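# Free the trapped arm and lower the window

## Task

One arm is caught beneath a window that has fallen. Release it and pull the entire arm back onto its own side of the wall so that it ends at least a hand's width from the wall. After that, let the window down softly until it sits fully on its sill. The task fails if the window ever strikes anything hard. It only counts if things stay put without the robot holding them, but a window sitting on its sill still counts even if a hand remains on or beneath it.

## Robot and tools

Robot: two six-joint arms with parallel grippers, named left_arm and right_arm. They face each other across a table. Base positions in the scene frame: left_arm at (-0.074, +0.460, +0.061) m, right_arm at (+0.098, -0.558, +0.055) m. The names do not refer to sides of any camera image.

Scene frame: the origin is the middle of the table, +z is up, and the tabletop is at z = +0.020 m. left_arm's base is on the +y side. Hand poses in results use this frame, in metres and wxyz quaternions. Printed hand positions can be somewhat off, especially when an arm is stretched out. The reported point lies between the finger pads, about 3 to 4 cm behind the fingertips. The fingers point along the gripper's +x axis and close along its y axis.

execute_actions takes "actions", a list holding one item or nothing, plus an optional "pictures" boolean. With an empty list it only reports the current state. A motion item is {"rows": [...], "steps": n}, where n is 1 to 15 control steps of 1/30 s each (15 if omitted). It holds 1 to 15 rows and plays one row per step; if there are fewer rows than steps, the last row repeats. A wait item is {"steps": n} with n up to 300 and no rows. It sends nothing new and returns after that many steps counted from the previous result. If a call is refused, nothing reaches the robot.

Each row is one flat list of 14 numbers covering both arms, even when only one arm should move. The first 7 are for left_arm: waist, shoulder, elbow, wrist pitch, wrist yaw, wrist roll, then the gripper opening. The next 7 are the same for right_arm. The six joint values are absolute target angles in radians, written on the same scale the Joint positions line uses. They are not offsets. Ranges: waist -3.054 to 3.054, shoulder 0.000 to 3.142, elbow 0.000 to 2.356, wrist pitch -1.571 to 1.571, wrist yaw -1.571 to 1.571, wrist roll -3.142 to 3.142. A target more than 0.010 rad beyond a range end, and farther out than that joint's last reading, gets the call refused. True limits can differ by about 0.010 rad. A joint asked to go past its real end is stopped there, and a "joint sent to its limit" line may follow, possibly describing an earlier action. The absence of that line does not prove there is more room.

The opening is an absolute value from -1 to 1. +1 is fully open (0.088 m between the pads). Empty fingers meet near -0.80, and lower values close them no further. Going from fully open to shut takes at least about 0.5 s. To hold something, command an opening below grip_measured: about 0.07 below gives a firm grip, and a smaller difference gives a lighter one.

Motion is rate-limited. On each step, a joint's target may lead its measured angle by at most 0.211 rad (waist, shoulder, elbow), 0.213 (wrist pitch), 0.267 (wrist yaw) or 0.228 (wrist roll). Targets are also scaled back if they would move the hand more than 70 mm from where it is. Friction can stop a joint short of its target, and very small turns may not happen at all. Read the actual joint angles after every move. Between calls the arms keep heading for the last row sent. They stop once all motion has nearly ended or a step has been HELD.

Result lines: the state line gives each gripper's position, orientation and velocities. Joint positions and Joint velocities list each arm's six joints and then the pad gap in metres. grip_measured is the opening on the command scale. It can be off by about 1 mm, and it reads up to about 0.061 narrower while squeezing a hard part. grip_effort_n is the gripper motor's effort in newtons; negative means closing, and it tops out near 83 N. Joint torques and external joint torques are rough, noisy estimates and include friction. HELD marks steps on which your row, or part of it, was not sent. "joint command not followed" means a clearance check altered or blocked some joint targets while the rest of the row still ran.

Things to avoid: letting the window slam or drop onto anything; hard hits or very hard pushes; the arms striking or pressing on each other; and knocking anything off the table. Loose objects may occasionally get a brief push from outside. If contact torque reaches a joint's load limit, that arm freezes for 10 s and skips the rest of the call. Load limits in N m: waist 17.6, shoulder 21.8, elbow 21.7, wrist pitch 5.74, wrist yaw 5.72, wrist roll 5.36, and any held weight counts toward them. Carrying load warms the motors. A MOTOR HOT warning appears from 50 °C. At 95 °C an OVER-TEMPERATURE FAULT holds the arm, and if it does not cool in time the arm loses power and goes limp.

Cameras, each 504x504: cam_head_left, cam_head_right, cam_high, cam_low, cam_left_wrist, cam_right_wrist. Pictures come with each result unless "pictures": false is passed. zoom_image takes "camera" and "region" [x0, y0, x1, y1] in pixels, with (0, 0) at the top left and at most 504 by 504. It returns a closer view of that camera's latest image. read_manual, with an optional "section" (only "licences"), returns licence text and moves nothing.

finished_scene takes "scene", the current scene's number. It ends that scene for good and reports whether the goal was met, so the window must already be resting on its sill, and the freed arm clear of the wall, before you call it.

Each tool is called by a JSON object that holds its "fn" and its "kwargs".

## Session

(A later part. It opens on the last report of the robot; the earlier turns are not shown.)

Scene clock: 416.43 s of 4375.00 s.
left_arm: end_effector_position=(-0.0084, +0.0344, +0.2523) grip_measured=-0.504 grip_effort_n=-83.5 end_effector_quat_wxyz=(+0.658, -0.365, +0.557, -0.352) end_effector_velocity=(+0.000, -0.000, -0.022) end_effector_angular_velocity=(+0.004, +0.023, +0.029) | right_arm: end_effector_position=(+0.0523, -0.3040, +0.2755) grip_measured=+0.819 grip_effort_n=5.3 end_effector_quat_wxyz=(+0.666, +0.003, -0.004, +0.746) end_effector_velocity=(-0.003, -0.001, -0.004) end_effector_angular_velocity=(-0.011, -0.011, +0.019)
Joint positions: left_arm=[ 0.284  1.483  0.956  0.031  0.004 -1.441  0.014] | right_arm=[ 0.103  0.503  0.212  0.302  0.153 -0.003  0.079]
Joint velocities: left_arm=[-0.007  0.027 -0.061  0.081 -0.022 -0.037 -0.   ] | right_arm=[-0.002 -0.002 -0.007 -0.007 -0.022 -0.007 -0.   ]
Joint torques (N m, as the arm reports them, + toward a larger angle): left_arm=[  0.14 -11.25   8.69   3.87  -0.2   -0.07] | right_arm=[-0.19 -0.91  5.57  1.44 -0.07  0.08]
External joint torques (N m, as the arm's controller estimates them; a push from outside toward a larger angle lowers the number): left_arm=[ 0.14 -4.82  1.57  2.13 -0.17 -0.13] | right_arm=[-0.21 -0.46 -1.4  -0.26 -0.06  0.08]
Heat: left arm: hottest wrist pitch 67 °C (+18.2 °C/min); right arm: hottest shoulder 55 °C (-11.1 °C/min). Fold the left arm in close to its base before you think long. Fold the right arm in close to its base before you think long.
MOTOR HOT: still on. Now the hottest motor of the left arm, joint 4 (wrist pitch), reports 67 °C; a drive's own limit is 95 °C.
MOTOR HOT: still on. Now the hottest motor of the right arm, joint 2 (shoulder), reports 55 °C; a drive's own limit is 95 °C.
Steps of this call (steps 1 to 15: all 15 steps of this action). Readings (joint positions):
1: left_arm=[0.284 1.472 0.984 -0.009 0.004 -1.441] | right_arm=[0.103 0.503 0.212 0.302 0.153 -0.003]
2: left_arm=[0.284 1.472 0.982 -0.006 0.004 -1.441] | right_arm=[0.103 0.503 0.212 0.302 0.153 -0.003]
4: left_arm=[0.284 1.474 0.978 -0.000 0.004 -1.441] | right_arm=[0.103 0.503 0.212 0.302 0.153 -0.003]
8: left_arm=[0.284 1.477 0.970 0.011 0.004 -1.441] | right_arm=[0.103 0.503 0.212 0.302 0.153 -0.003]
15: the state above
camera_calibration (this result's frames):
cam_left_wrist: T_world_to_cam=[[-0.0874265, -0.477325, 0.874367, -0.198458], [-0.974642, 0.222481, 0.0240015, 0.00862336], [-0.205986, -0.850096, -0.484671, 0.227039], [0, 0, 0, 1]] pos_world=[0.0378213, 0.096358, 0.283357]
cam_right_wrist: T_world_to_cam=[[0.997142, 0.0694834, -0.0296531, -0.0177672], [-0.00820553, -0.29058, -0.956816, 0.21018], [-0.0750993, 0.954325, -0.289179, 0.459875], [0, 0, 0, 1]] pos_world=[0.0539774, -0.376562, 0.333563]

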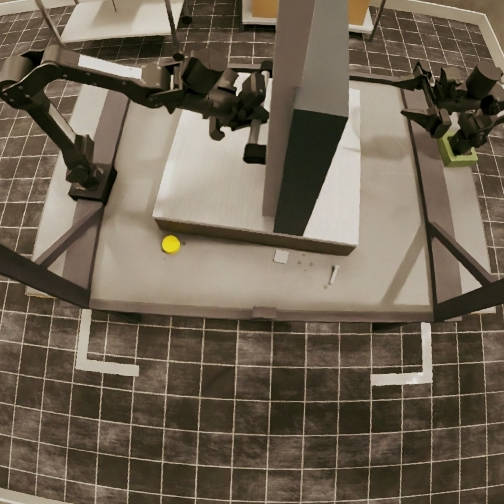

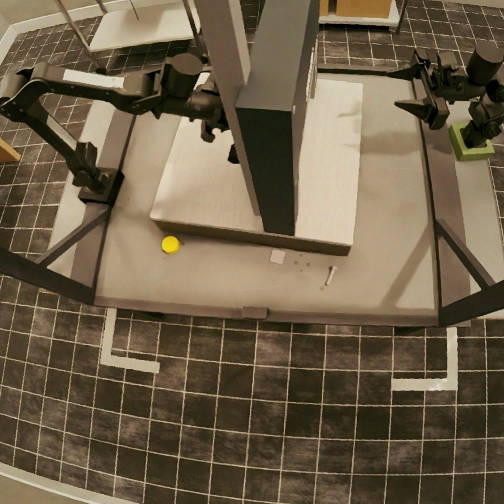

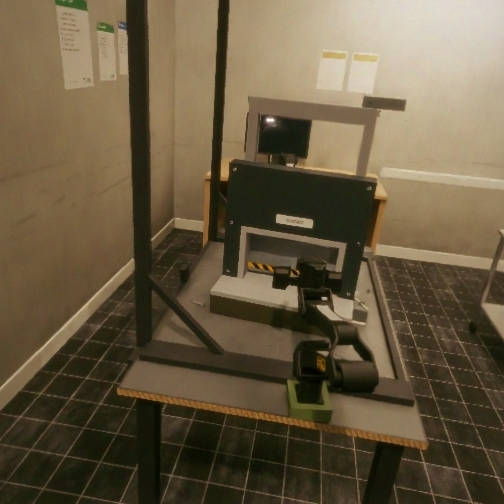

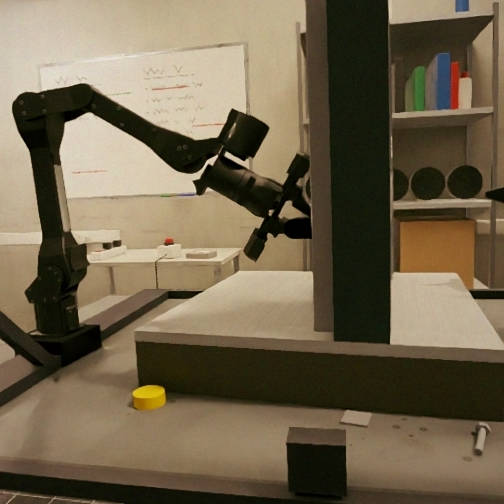

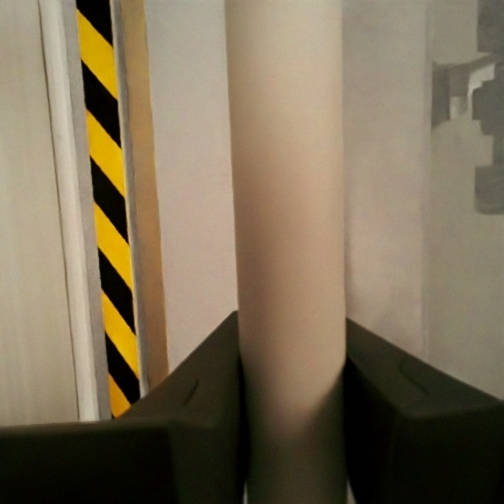

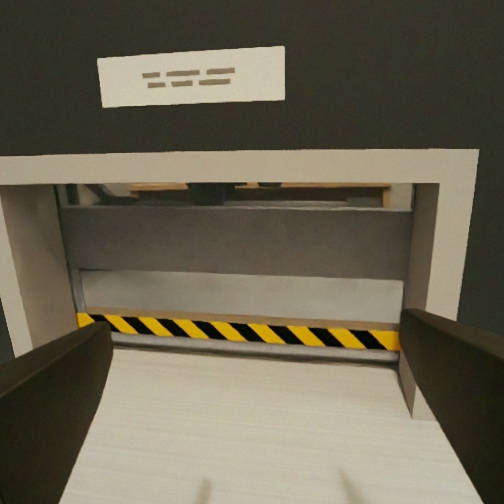

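{"fn": "execute_actions", "kwargs": {"actions": [{"rows": [[0.286,1.453,0.967,0.065,0,-1.445,-0.53,0.1,0.5,0.2,0.3,0.15,0,0.82],[0.286,1.454,0.966,0.067,0,-1.445,-0.53,0.1,0.5,0.2,0.3,0.15,0,0.82],[0.286,1.455,0.964,0.068,0,-1.445,-0.53,0.1,0.5,0.2,0.3,0.15,0,0.82],[0.286,1.456,0.963,0.07,0,-1.445,-0.53,0.1,0.5,0.2,0.3,0.15,0,0.82],[0.286,1.457,0.962,0.071,0,-1.445,-0.53,0.1,0.5,0.2,0.3,0.15,0,0.82],[0.286,1.458,0.961,0.073,0,-1.445,-0.53,0.1,0.5,0.2,0.3,0.15,0,0.82],[0.286,1.459,0.96,0.074,0,-1.445,-0.53,0.1,0.5,0.2,0.3,0.15,0,0.82],[0.286,1.461,0.958,0.076,0,-1.445,-0.53,0.1,0.5,0.2,0.3,0.15,0,0.82],[0.286,1.462,0.957,0.077,0,-1.445,-0.53,0.1,0.5,0.2,0.3,0.15,0,0.82],[0.286,1.463,0.956,0.079,0,-1.445,-0.53,0.1,0.5,0.2,0.3,0.15,0,0.82],[0.286,1.464,0.955,0.08,0,-1.445,-0.53,0.1,0.5,0.2,0.3,0.15,0,0.82],[0.286,1.465,0.954,0.082,0,-1.445,-0.53,0.1,0.5,0.2,0.3,0.15,0,0.82],[0.286,1.466,0.952,0.083,0,-1.445,-0.53,0.1,0.5,0.2,0.3,0.15,0,0.82],[0.286,1.467,0.951,0.085,0,-1.445,-0.53,0.1,0.5,0.2,0.3,0.15,0,0.82],[0.286,1.468,0.95,0.086,0,-1.445,-0.53,0.1,0.5,0.2,0.3,0.15,0,0.82]]}], "pictures": false}}

{"fn": "execute_actions", "kwargs": {"actions": [{"rows": [[0.286,1.469,0.949,0.087,0,-1.445,-0.53,0.1,0.5,0.2,0.3,0.15,0,0.82],[0.286,1.47,0.948,0.089,0,-1.445,-0.53,0.1,0.5,0.2,0.3,0.15,0,0.82],[0.286,1.471,0.947,0.09,0,-1.445,-0.53,0.1,0.5,0.2,0.3,0.15,0,0.82],[0.286,1.472,0.946,0.091,0,-1.445,-0.53,0.1,0.5,0.2,0.3,0.15,0,0.82],[0.286,1.473,0.945,0.092,0,-1.445,-0.53,0.1,0.5,0.2,0.3,0.15,0,0.82],[0.286,1.474,0.944,0.093,0,-1.445,-0.53,0.1,0.5,0.2,0.3,0.15,0,0.82],[0.286,1.475,0.943,0.094,0,-1.445,-0.53,0.1,0.5,0.2,0.3,0.15,0,0.82],[0.286,1.476,0.942,0.095,0,-1.445,-0.53,0.1,0.5,0.2,0.3,0.15,0,0.82],[0.286,1.477,0.941,0.096,0,-1.445,-0.53,0.1,0.5,0.2,0.3,0.15,0,0.82],[0.286,1.478,0.94,0.097,0,-1.445,-0.53,0.1,0.5,0.2,0.3,0.15,0,0.82],[0.286,1.479,0.939,0.097,0,-1.445,-0.53,0.1,0.5,0.2,0.3,0.15,0,0.82],[0.286,1.48,0.938,0.098,0,-1.445,-0.53,0.1,0.5,0.2,0.3,0.15,0,0.82],[0.286,1.482,0.938,0.098,0,-1.445,-0.53,0.1,0.5,0.2,0.3,0.15,0,0.82],[0.286,1.483,0.937,0.098,0,-1.445,-0.53,0.1,0.5,0.2,0.3,0.15,0,0.82],[0.286,1.484,0.937,0.097,0,-1.445,-0.53,0.1,0.5,0.2,0.3,0.15,0,0.82]]}], "pictures": false}}

{"fn": "execute_actions", "kwargs": {"actions": [{"rows": [[0.286,1.485,0.937,0.096,0,-1.445,-0.53,0.1,0.5,0.2,0.3,0.15,0,0.82],[0.286,1.487,0.936,0.095,0,-1.445,-0.53,0.1,0.5,0.2,0.3,0.15,0,0.82],[0.286,1.488,0.936,0.094,0,-1.445,-0.53,0.1,0.5,0.2,0.3,0.15,0,0.82],[0.286,1.49,0.936,0.092,0,-1.445,-0.53,0.1,0.5,0.2,0.3,0.15,0,0.82],[0.286,1.491,0.935,0.091,0,-1.445,-0.53,0.1,0.5,0.2,0.3,0.15,0,0.82],[0.286,1.493,0.935,0.089,0,-1.445,-0.52,0.1,0.5,0.2,0.3,0.15,0,0.82],[0.286,1.495,0.935,0.087,0,-1.445,-0.52,0.1,0.5,0.2,0.3,0.15,0,0.82],[0.286,1.497,0.934,0.085,0,-1.445,-0.52,0.1,0.5,0.2,0.3,0.15,0,0.82],[0.286,1.499,0.934,0.083,0,-1.445,-0.51,0.1,0.5,0.2,0.3,0.15,0,0.82],[0.286,1.501,0.934,0.081,0,-1.445,-0.51,0.1,0.5,0.2,0.3,0.15,0,0.82],[0.286,1.503,0.933,0.079,0,-1.445,-0.5,0.1,0.5,0.2,0.3,0.15,0,0.82],[0.286,1.505,0.933,0.077,0,-1.445,-0.5,0.1,0.5,0.2,0.3,0.15,0,0.82],[0.286,1.507,0.933,0.075,0,-1.445,-0.5,0.1,0.5,0.2,0.3,0.15,0,0.82],[0.286,1.509,0.932,0.073,0,-1.445,-0.5,0.1,0.5,0.2,0.3,0.15,0,0.82],[0.286,1.51,0.932,0.072,0,-1.445,-0.5,0.1,0.5,0.2,0.3,0.15,0,0.82]]}], "pictures": true}}

{"fn": "zoom_image", "kwargs": {"camera": "cam_right_wrist", "region": [60, 290, 420, 400]}}

Scene clock: 457.90 s of 4375.00 s.
left_arm: end_effector_position=(-0.0084, +0.0339, +0.2427) grip_measured=-0.504 grip_effort_n=-83.5 end_effector_quat_wxyz=(+0.659, -0.363, +0.559, -0.349) end_effector_velocity=(-0.002, +0.002, -0.021) end_effector_angular_velocity=(+0.036, +0.008, +0.003) | right_arm: end_effector_position=(+0.0523, -0.3040, +0.2755) grip_measured=+0.819 grip_effort_n=5.8 end_effector_quat_wxyz=(+0.666, +0.003, -0.004, +0.746) end_effector_velocity=(-0.001, -0.000, +0.001) end_effector_angular_velocity=(+0.008, -0.006, +0.015)
Joint positions: left_arm=[ 0.284  1.498  0.936  0.058  0.004 -1.441  0.014] | right_arm=[ 0.103  0.503  0.212  0.302  0.153 -0.003  0.079]
Joint velocities: left_arm=[-0.007  0.022 -0.037  0.022 -0.007 -0.007  0.   ] | right_arm=[-0.007 -0.002 -0.002  0.007 -0.022 -0.007  0.   ]
Joint torques (N m, as the arm reports them, + toward a larger angle): left_arm=[  0.13 -11.21   8.5    3.72  -0.2   -0.09] | right_arm=[-0.19 -0.9   5.57  1.44 -0.07  0.08]
External joint torques (N m, as the arm's controller estimates them; a push from outside toward a larger angle lowers the number): left_arm=[ 0.14 -4.74  1.48  2.01 -0.18 -0.15] | right_arm=[-0.2  -0.39 -1.52 -0.3  -0.06  0.07]
Heat: left arm: hottest wrist pitch 73 °C (+11.0 °C/min); right arm: hottest shoulder 51 °C (-7.0 °C/min). Fold the left arm in close to its base before you think long. Fold the right arm in close to its base before you think long.
MOTOR HOT: still on. Now the hottest motor of the left arm, joint 4 (wrist pitch), reports 73 °C; a drive's own limit is 95 °C.
MOTOR HOT: still on. Now the hottest motor of the right arm, joint 2 (shoulder), reports 51 °C; a drive's own limit is 95 °C.
Steps of this call (steps 1 to 15: the robot went on to your last target; steps 16 to 90: nothing new was sent; then 37.97 s passed at rest; steps 91 to 105: all 15 steps of this action). Readings (joint positions):
91: left_arm=[0.284 1.486 0.951 0.038 0.004 -1.441] | right_arm=[0.103 0.503 0.212 0.302 0.153 -0.003]
92: left_arm=[0.284 1.486 0.951 0.039 0.004 -1.441] | right_arm=[0.103 0.503 0.212 0.302 0.153 -0.003]
94: left_arm=[0.284 1.487 0.949 0.041 0.004 -1.441] | right_arm=[0.103 0.503 0.212 0.302 0.153 -0.003]
98: left_arm=[0.284 1.490 0.945 0.047 0.004 -1.441] | right_arm=[0.103 0.503 0.212 0.302 0.153 -0.003]
105: the state above

Scene clock: 458.40 s of 4375.00 s.
left_arm: end_effector_position=(-0.0083, +0.0337, +0.2356) grip_measured=-0.504 grip_effort_n=-83.5 end_effector_quat_wxyz=(+0.660, -0.360, +0.561, -0.347) end_effector_velocity=(+0.002, +0.002, -0.008) end_effector_angular_velocity=(+0.022, -0.001, +0.020) | right_arm: end_effector_position=(+0.0523, -0.3040, +0.2755) grip_measured=+0.819 grip_effort_n=5.3 end_effector_quat_wxyz=(+0.666, +0.003, -0.004, +0.746) end_effector_velocity=(-0.000, -0.001, +0.001) end_effector_angular_velocity=(+0.002, +0.008, +0.005)
Joint positions: left_arm=[ 0.284  1.51   0.923  0.074  0.004 -1.441  0.014] | right_arm=[ 0.103  0.503  0.212  0.302  0.153 -0.003  0.079]
Joint velocities: left_arm=[-0.002  0.007 -0.007 -0.007 -0.022 -0.007  0.   ] | right_arm=[-0.002 -0.007  0.002 -0.007 -0.007  0.007  0.   ]
Joint torques (N m, as the arm reports them, + toward a larger angle): left_arm=[  0.12 -10.7    8.44   3.57  -0.2   -0.1 ] | right_arm=[-0.19 -0.89  5.58  1.44 -0.07  0.08]
External joint torques (N m, as the arm's controller estimates them; a push from outside toward a larger angle lowers the number): left_arm=[ 0.09 -4.24  1.48  1.86 -0.16 -0.15] | right_arm=[-0.2  -0.36 -1.53 -0.31 -0.07  0.08]
Heat: left arm: hottest wrist pitch 74 °C (+12.1 °C/min); right arm: hottest shoulder 51 °C (-6.1 °C/min). Fold the left arm in close to its base before you think long. Fold the right arm in close to its base before you think long.
MOTOR HOT: still on. Now the hottest motor of the left arm, joint 4 (wrist pitch), reports 74 °C; a drive's own limit is 95 °C.
MOTOR HOT: still on. Now the hottest motor of the right arm, joint 2 (shoulder), reports 51 °C; a drive's own limit is 95 °C.
Steps of this call (steps 1 to 15: all 15 steps of this action). Readings (joint positions):
1: left_arm=[0.284 1.499 0.935 0.059 0.004 -1.441] | right_arm=[0.103 0.503 0.212 0.302 0.153 -0.003]
2: left_arm=[0.284 1.499 0.934 0.060 0.004 -1.441] | right_arm=[0.103 0.503 0.212 0.302 0.153 -0.003]
4: left_arm=[0.284 1.501 0.932 0.063 0.004 -1.441] | right_arm=[0.103 0.503 0.212 0.302 0.153 -0.003]
8: left_arm=[0.284 1.504 0.928 0.068 0.004 -1.441] | right_arm=[0.103 0.503 0.212 0.302 0.153 -0.003]
15: the state above

Scene clock: 458.90 s of 4375.00 s.
left_arm: end_effector_position=(-0.0083, +0.0338, +0.2323) grip_measured=-0.495 grip_effort_n=-36.5 end_effector_quat_wxyz=(+0.661, -0.357, +0.563, -0.344) end_effector_velocity=(-0.002, +0.002, -0.008) end_effector_angular_velocity=(+0.030, +0.015, -0.005) | right_arm: end_effector_position=(+0.0523, -0.3040, +0.2755) grip_measured=+0.819 grip_effort_n=5.8 end_effector_quat_wxyz=(+0.666, +0.003, -0.004, +0.746) end_effector_velocity=(+0.002, -0.000, -0.002) end_effector_angular_velocity=(-0.006, -0.009, -0.010)
Joint positions: left_arm=[ 0.284  1.515  0.923  0.07   0.004 -1.441  0.015] | right_arm=[ 0.103  0.503  0.212  0.302  0.153 -0.003  0.079]
Joint velocities: left_arm=[-0.002  0.007 -0.002 -0.022  0.007 -0.007  0.001] | right_arm=[-0.002 -0.002 -0.002 -0.007  0.007 -0.007 -0.   ]
Joint torques (N m, as the arm reports them, + toward a larger angle): left_arm=[ 0.2  -7.86  7.9   2.25 -0.22 -0.09] | right_arm=[-0.19 -0.89  5.57  1.44 -0.07  0.09]
External joint torques (N m, as the arm's controller estimates them; a push from outside toward a larger angle lowers the number): left_arm=[ 0.23 -1.37  0.92  0.57 -0.19 -0.14] | right_arm=[-0.18 -0.4  -1.48 -0.29 -0.07  0.08]
Heat: left arm: hottest wrist pitch 73 °C (+11.0 °C/min); right arm: hottest shoulder 51 °C (-6.0 °C/min). Fold the left arm in close to its base before you think long. Fold the right arm in close to its base before you think long.
MOTOR HOT: still on. Now the hottest motor of the left arm, joint 4 (wrist pitch), reports 73 °C; a drive's own limit is 95 °C.
MOTOR HOT: still on. Now the hottest motor of the right arm, joint 2 (shoulder), reports 51 °C; a drive's own limit is 95 °C.
Steps of this call (steps 1 to 15: all 15 steps of this action). Readings (joint positions):
1: left_arm=[0.284 1.510 0.923 0.074 0.004 -1.441] | right_arm=[0.103 0.503 0.212 0.302 0.153 -0.003]
2: left_arm=[0.284 1.510 0.923 0.074 0.004 -1.441] | right_arm=[0.103 0.503 0.212 0.302 0.153 -0.003]
4: left_arm=[0.284 1.511 0.923 0.074 0.004 -1.441] | right_arm=[0.103 0.503 0.212 0.302 0.153 -0.003]
8: left_arm=[0.284 1.512 0.923 0.074 0.004 -1.441] | right_arm=[0.103 0.503 0.212 0.302 0.153 -0.003]
15: the state above
camera_calibration (this result's frames):
cam_left_wrist: T_world_to_cam=[[-0.0839667, -0.499582, 0.862187, -0.177684], [-0.974527, 0.221743, 0.0335786, 0.00712842], [-0.207959, -0.837405, -0.505475, 0.221266], [0, 0, 0, 1]] pos_world=[0.0380416, 0.0949407, 0.264802]
cam_right_wrist: T_world_to_cam=[[0.997142, 0.0694834, -0.0296531, -0.0177672], [-0.00820553, -0.29058, -0.956816, 0.21018], [-0.0750993, 0.954325, -0.289179, 0.459875], [0, 0, 0, 1]] pos_world=[0.0539774, -0.376562, 0.333563]

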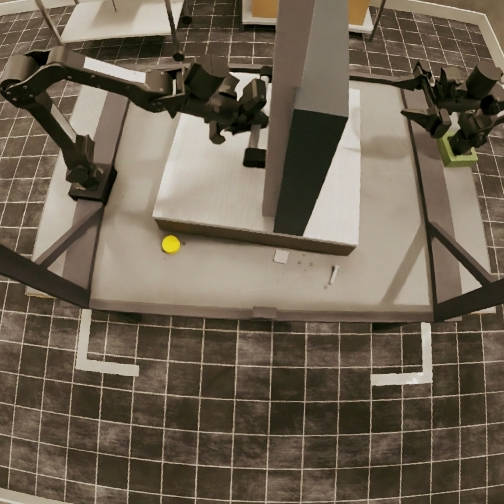

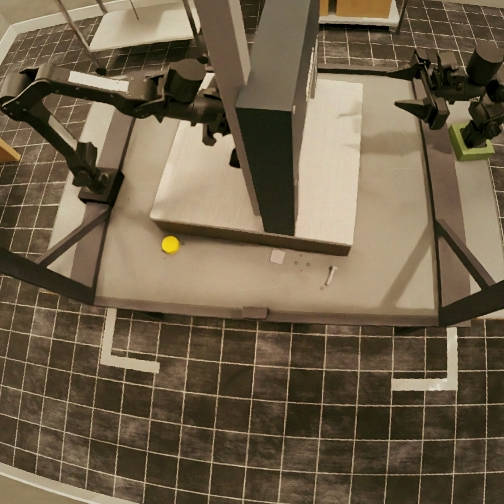

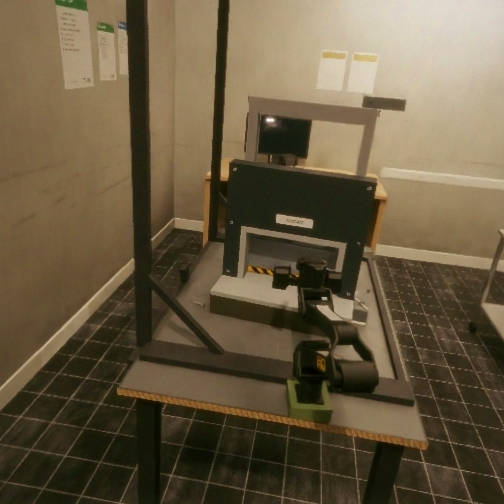

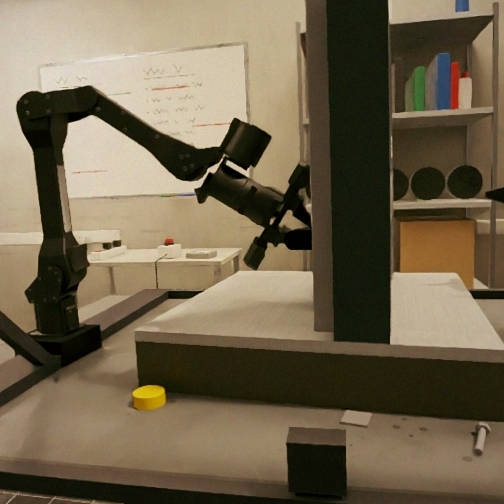

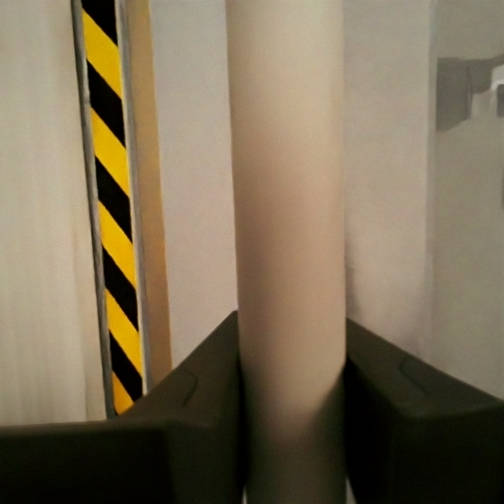

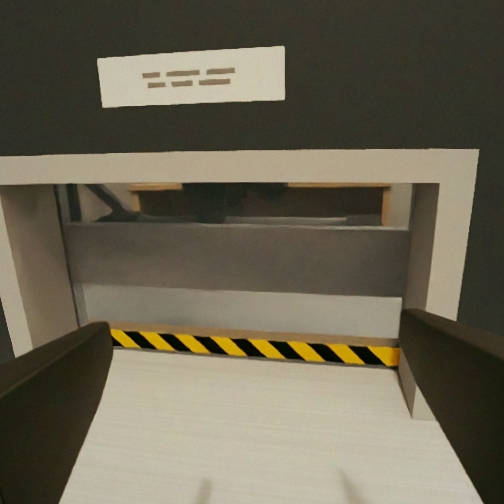

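Region (60, 290, 420, 400) of cam_right_wrist's 504x504 image, scaled by 1.400, with more detail than that image has; it fills the top 154 rows of this view, and the rest is white.

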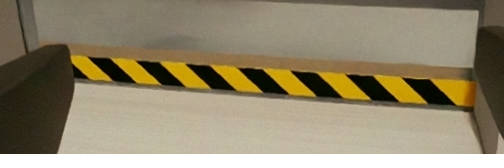

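The window is resting on its sill, the left arm is unloaded, and the right arm is about 17 cm clear of the wall.

{"fn": "finished_scene", "kwargs": {"scene": 2}}

The scene is finished: the task was done.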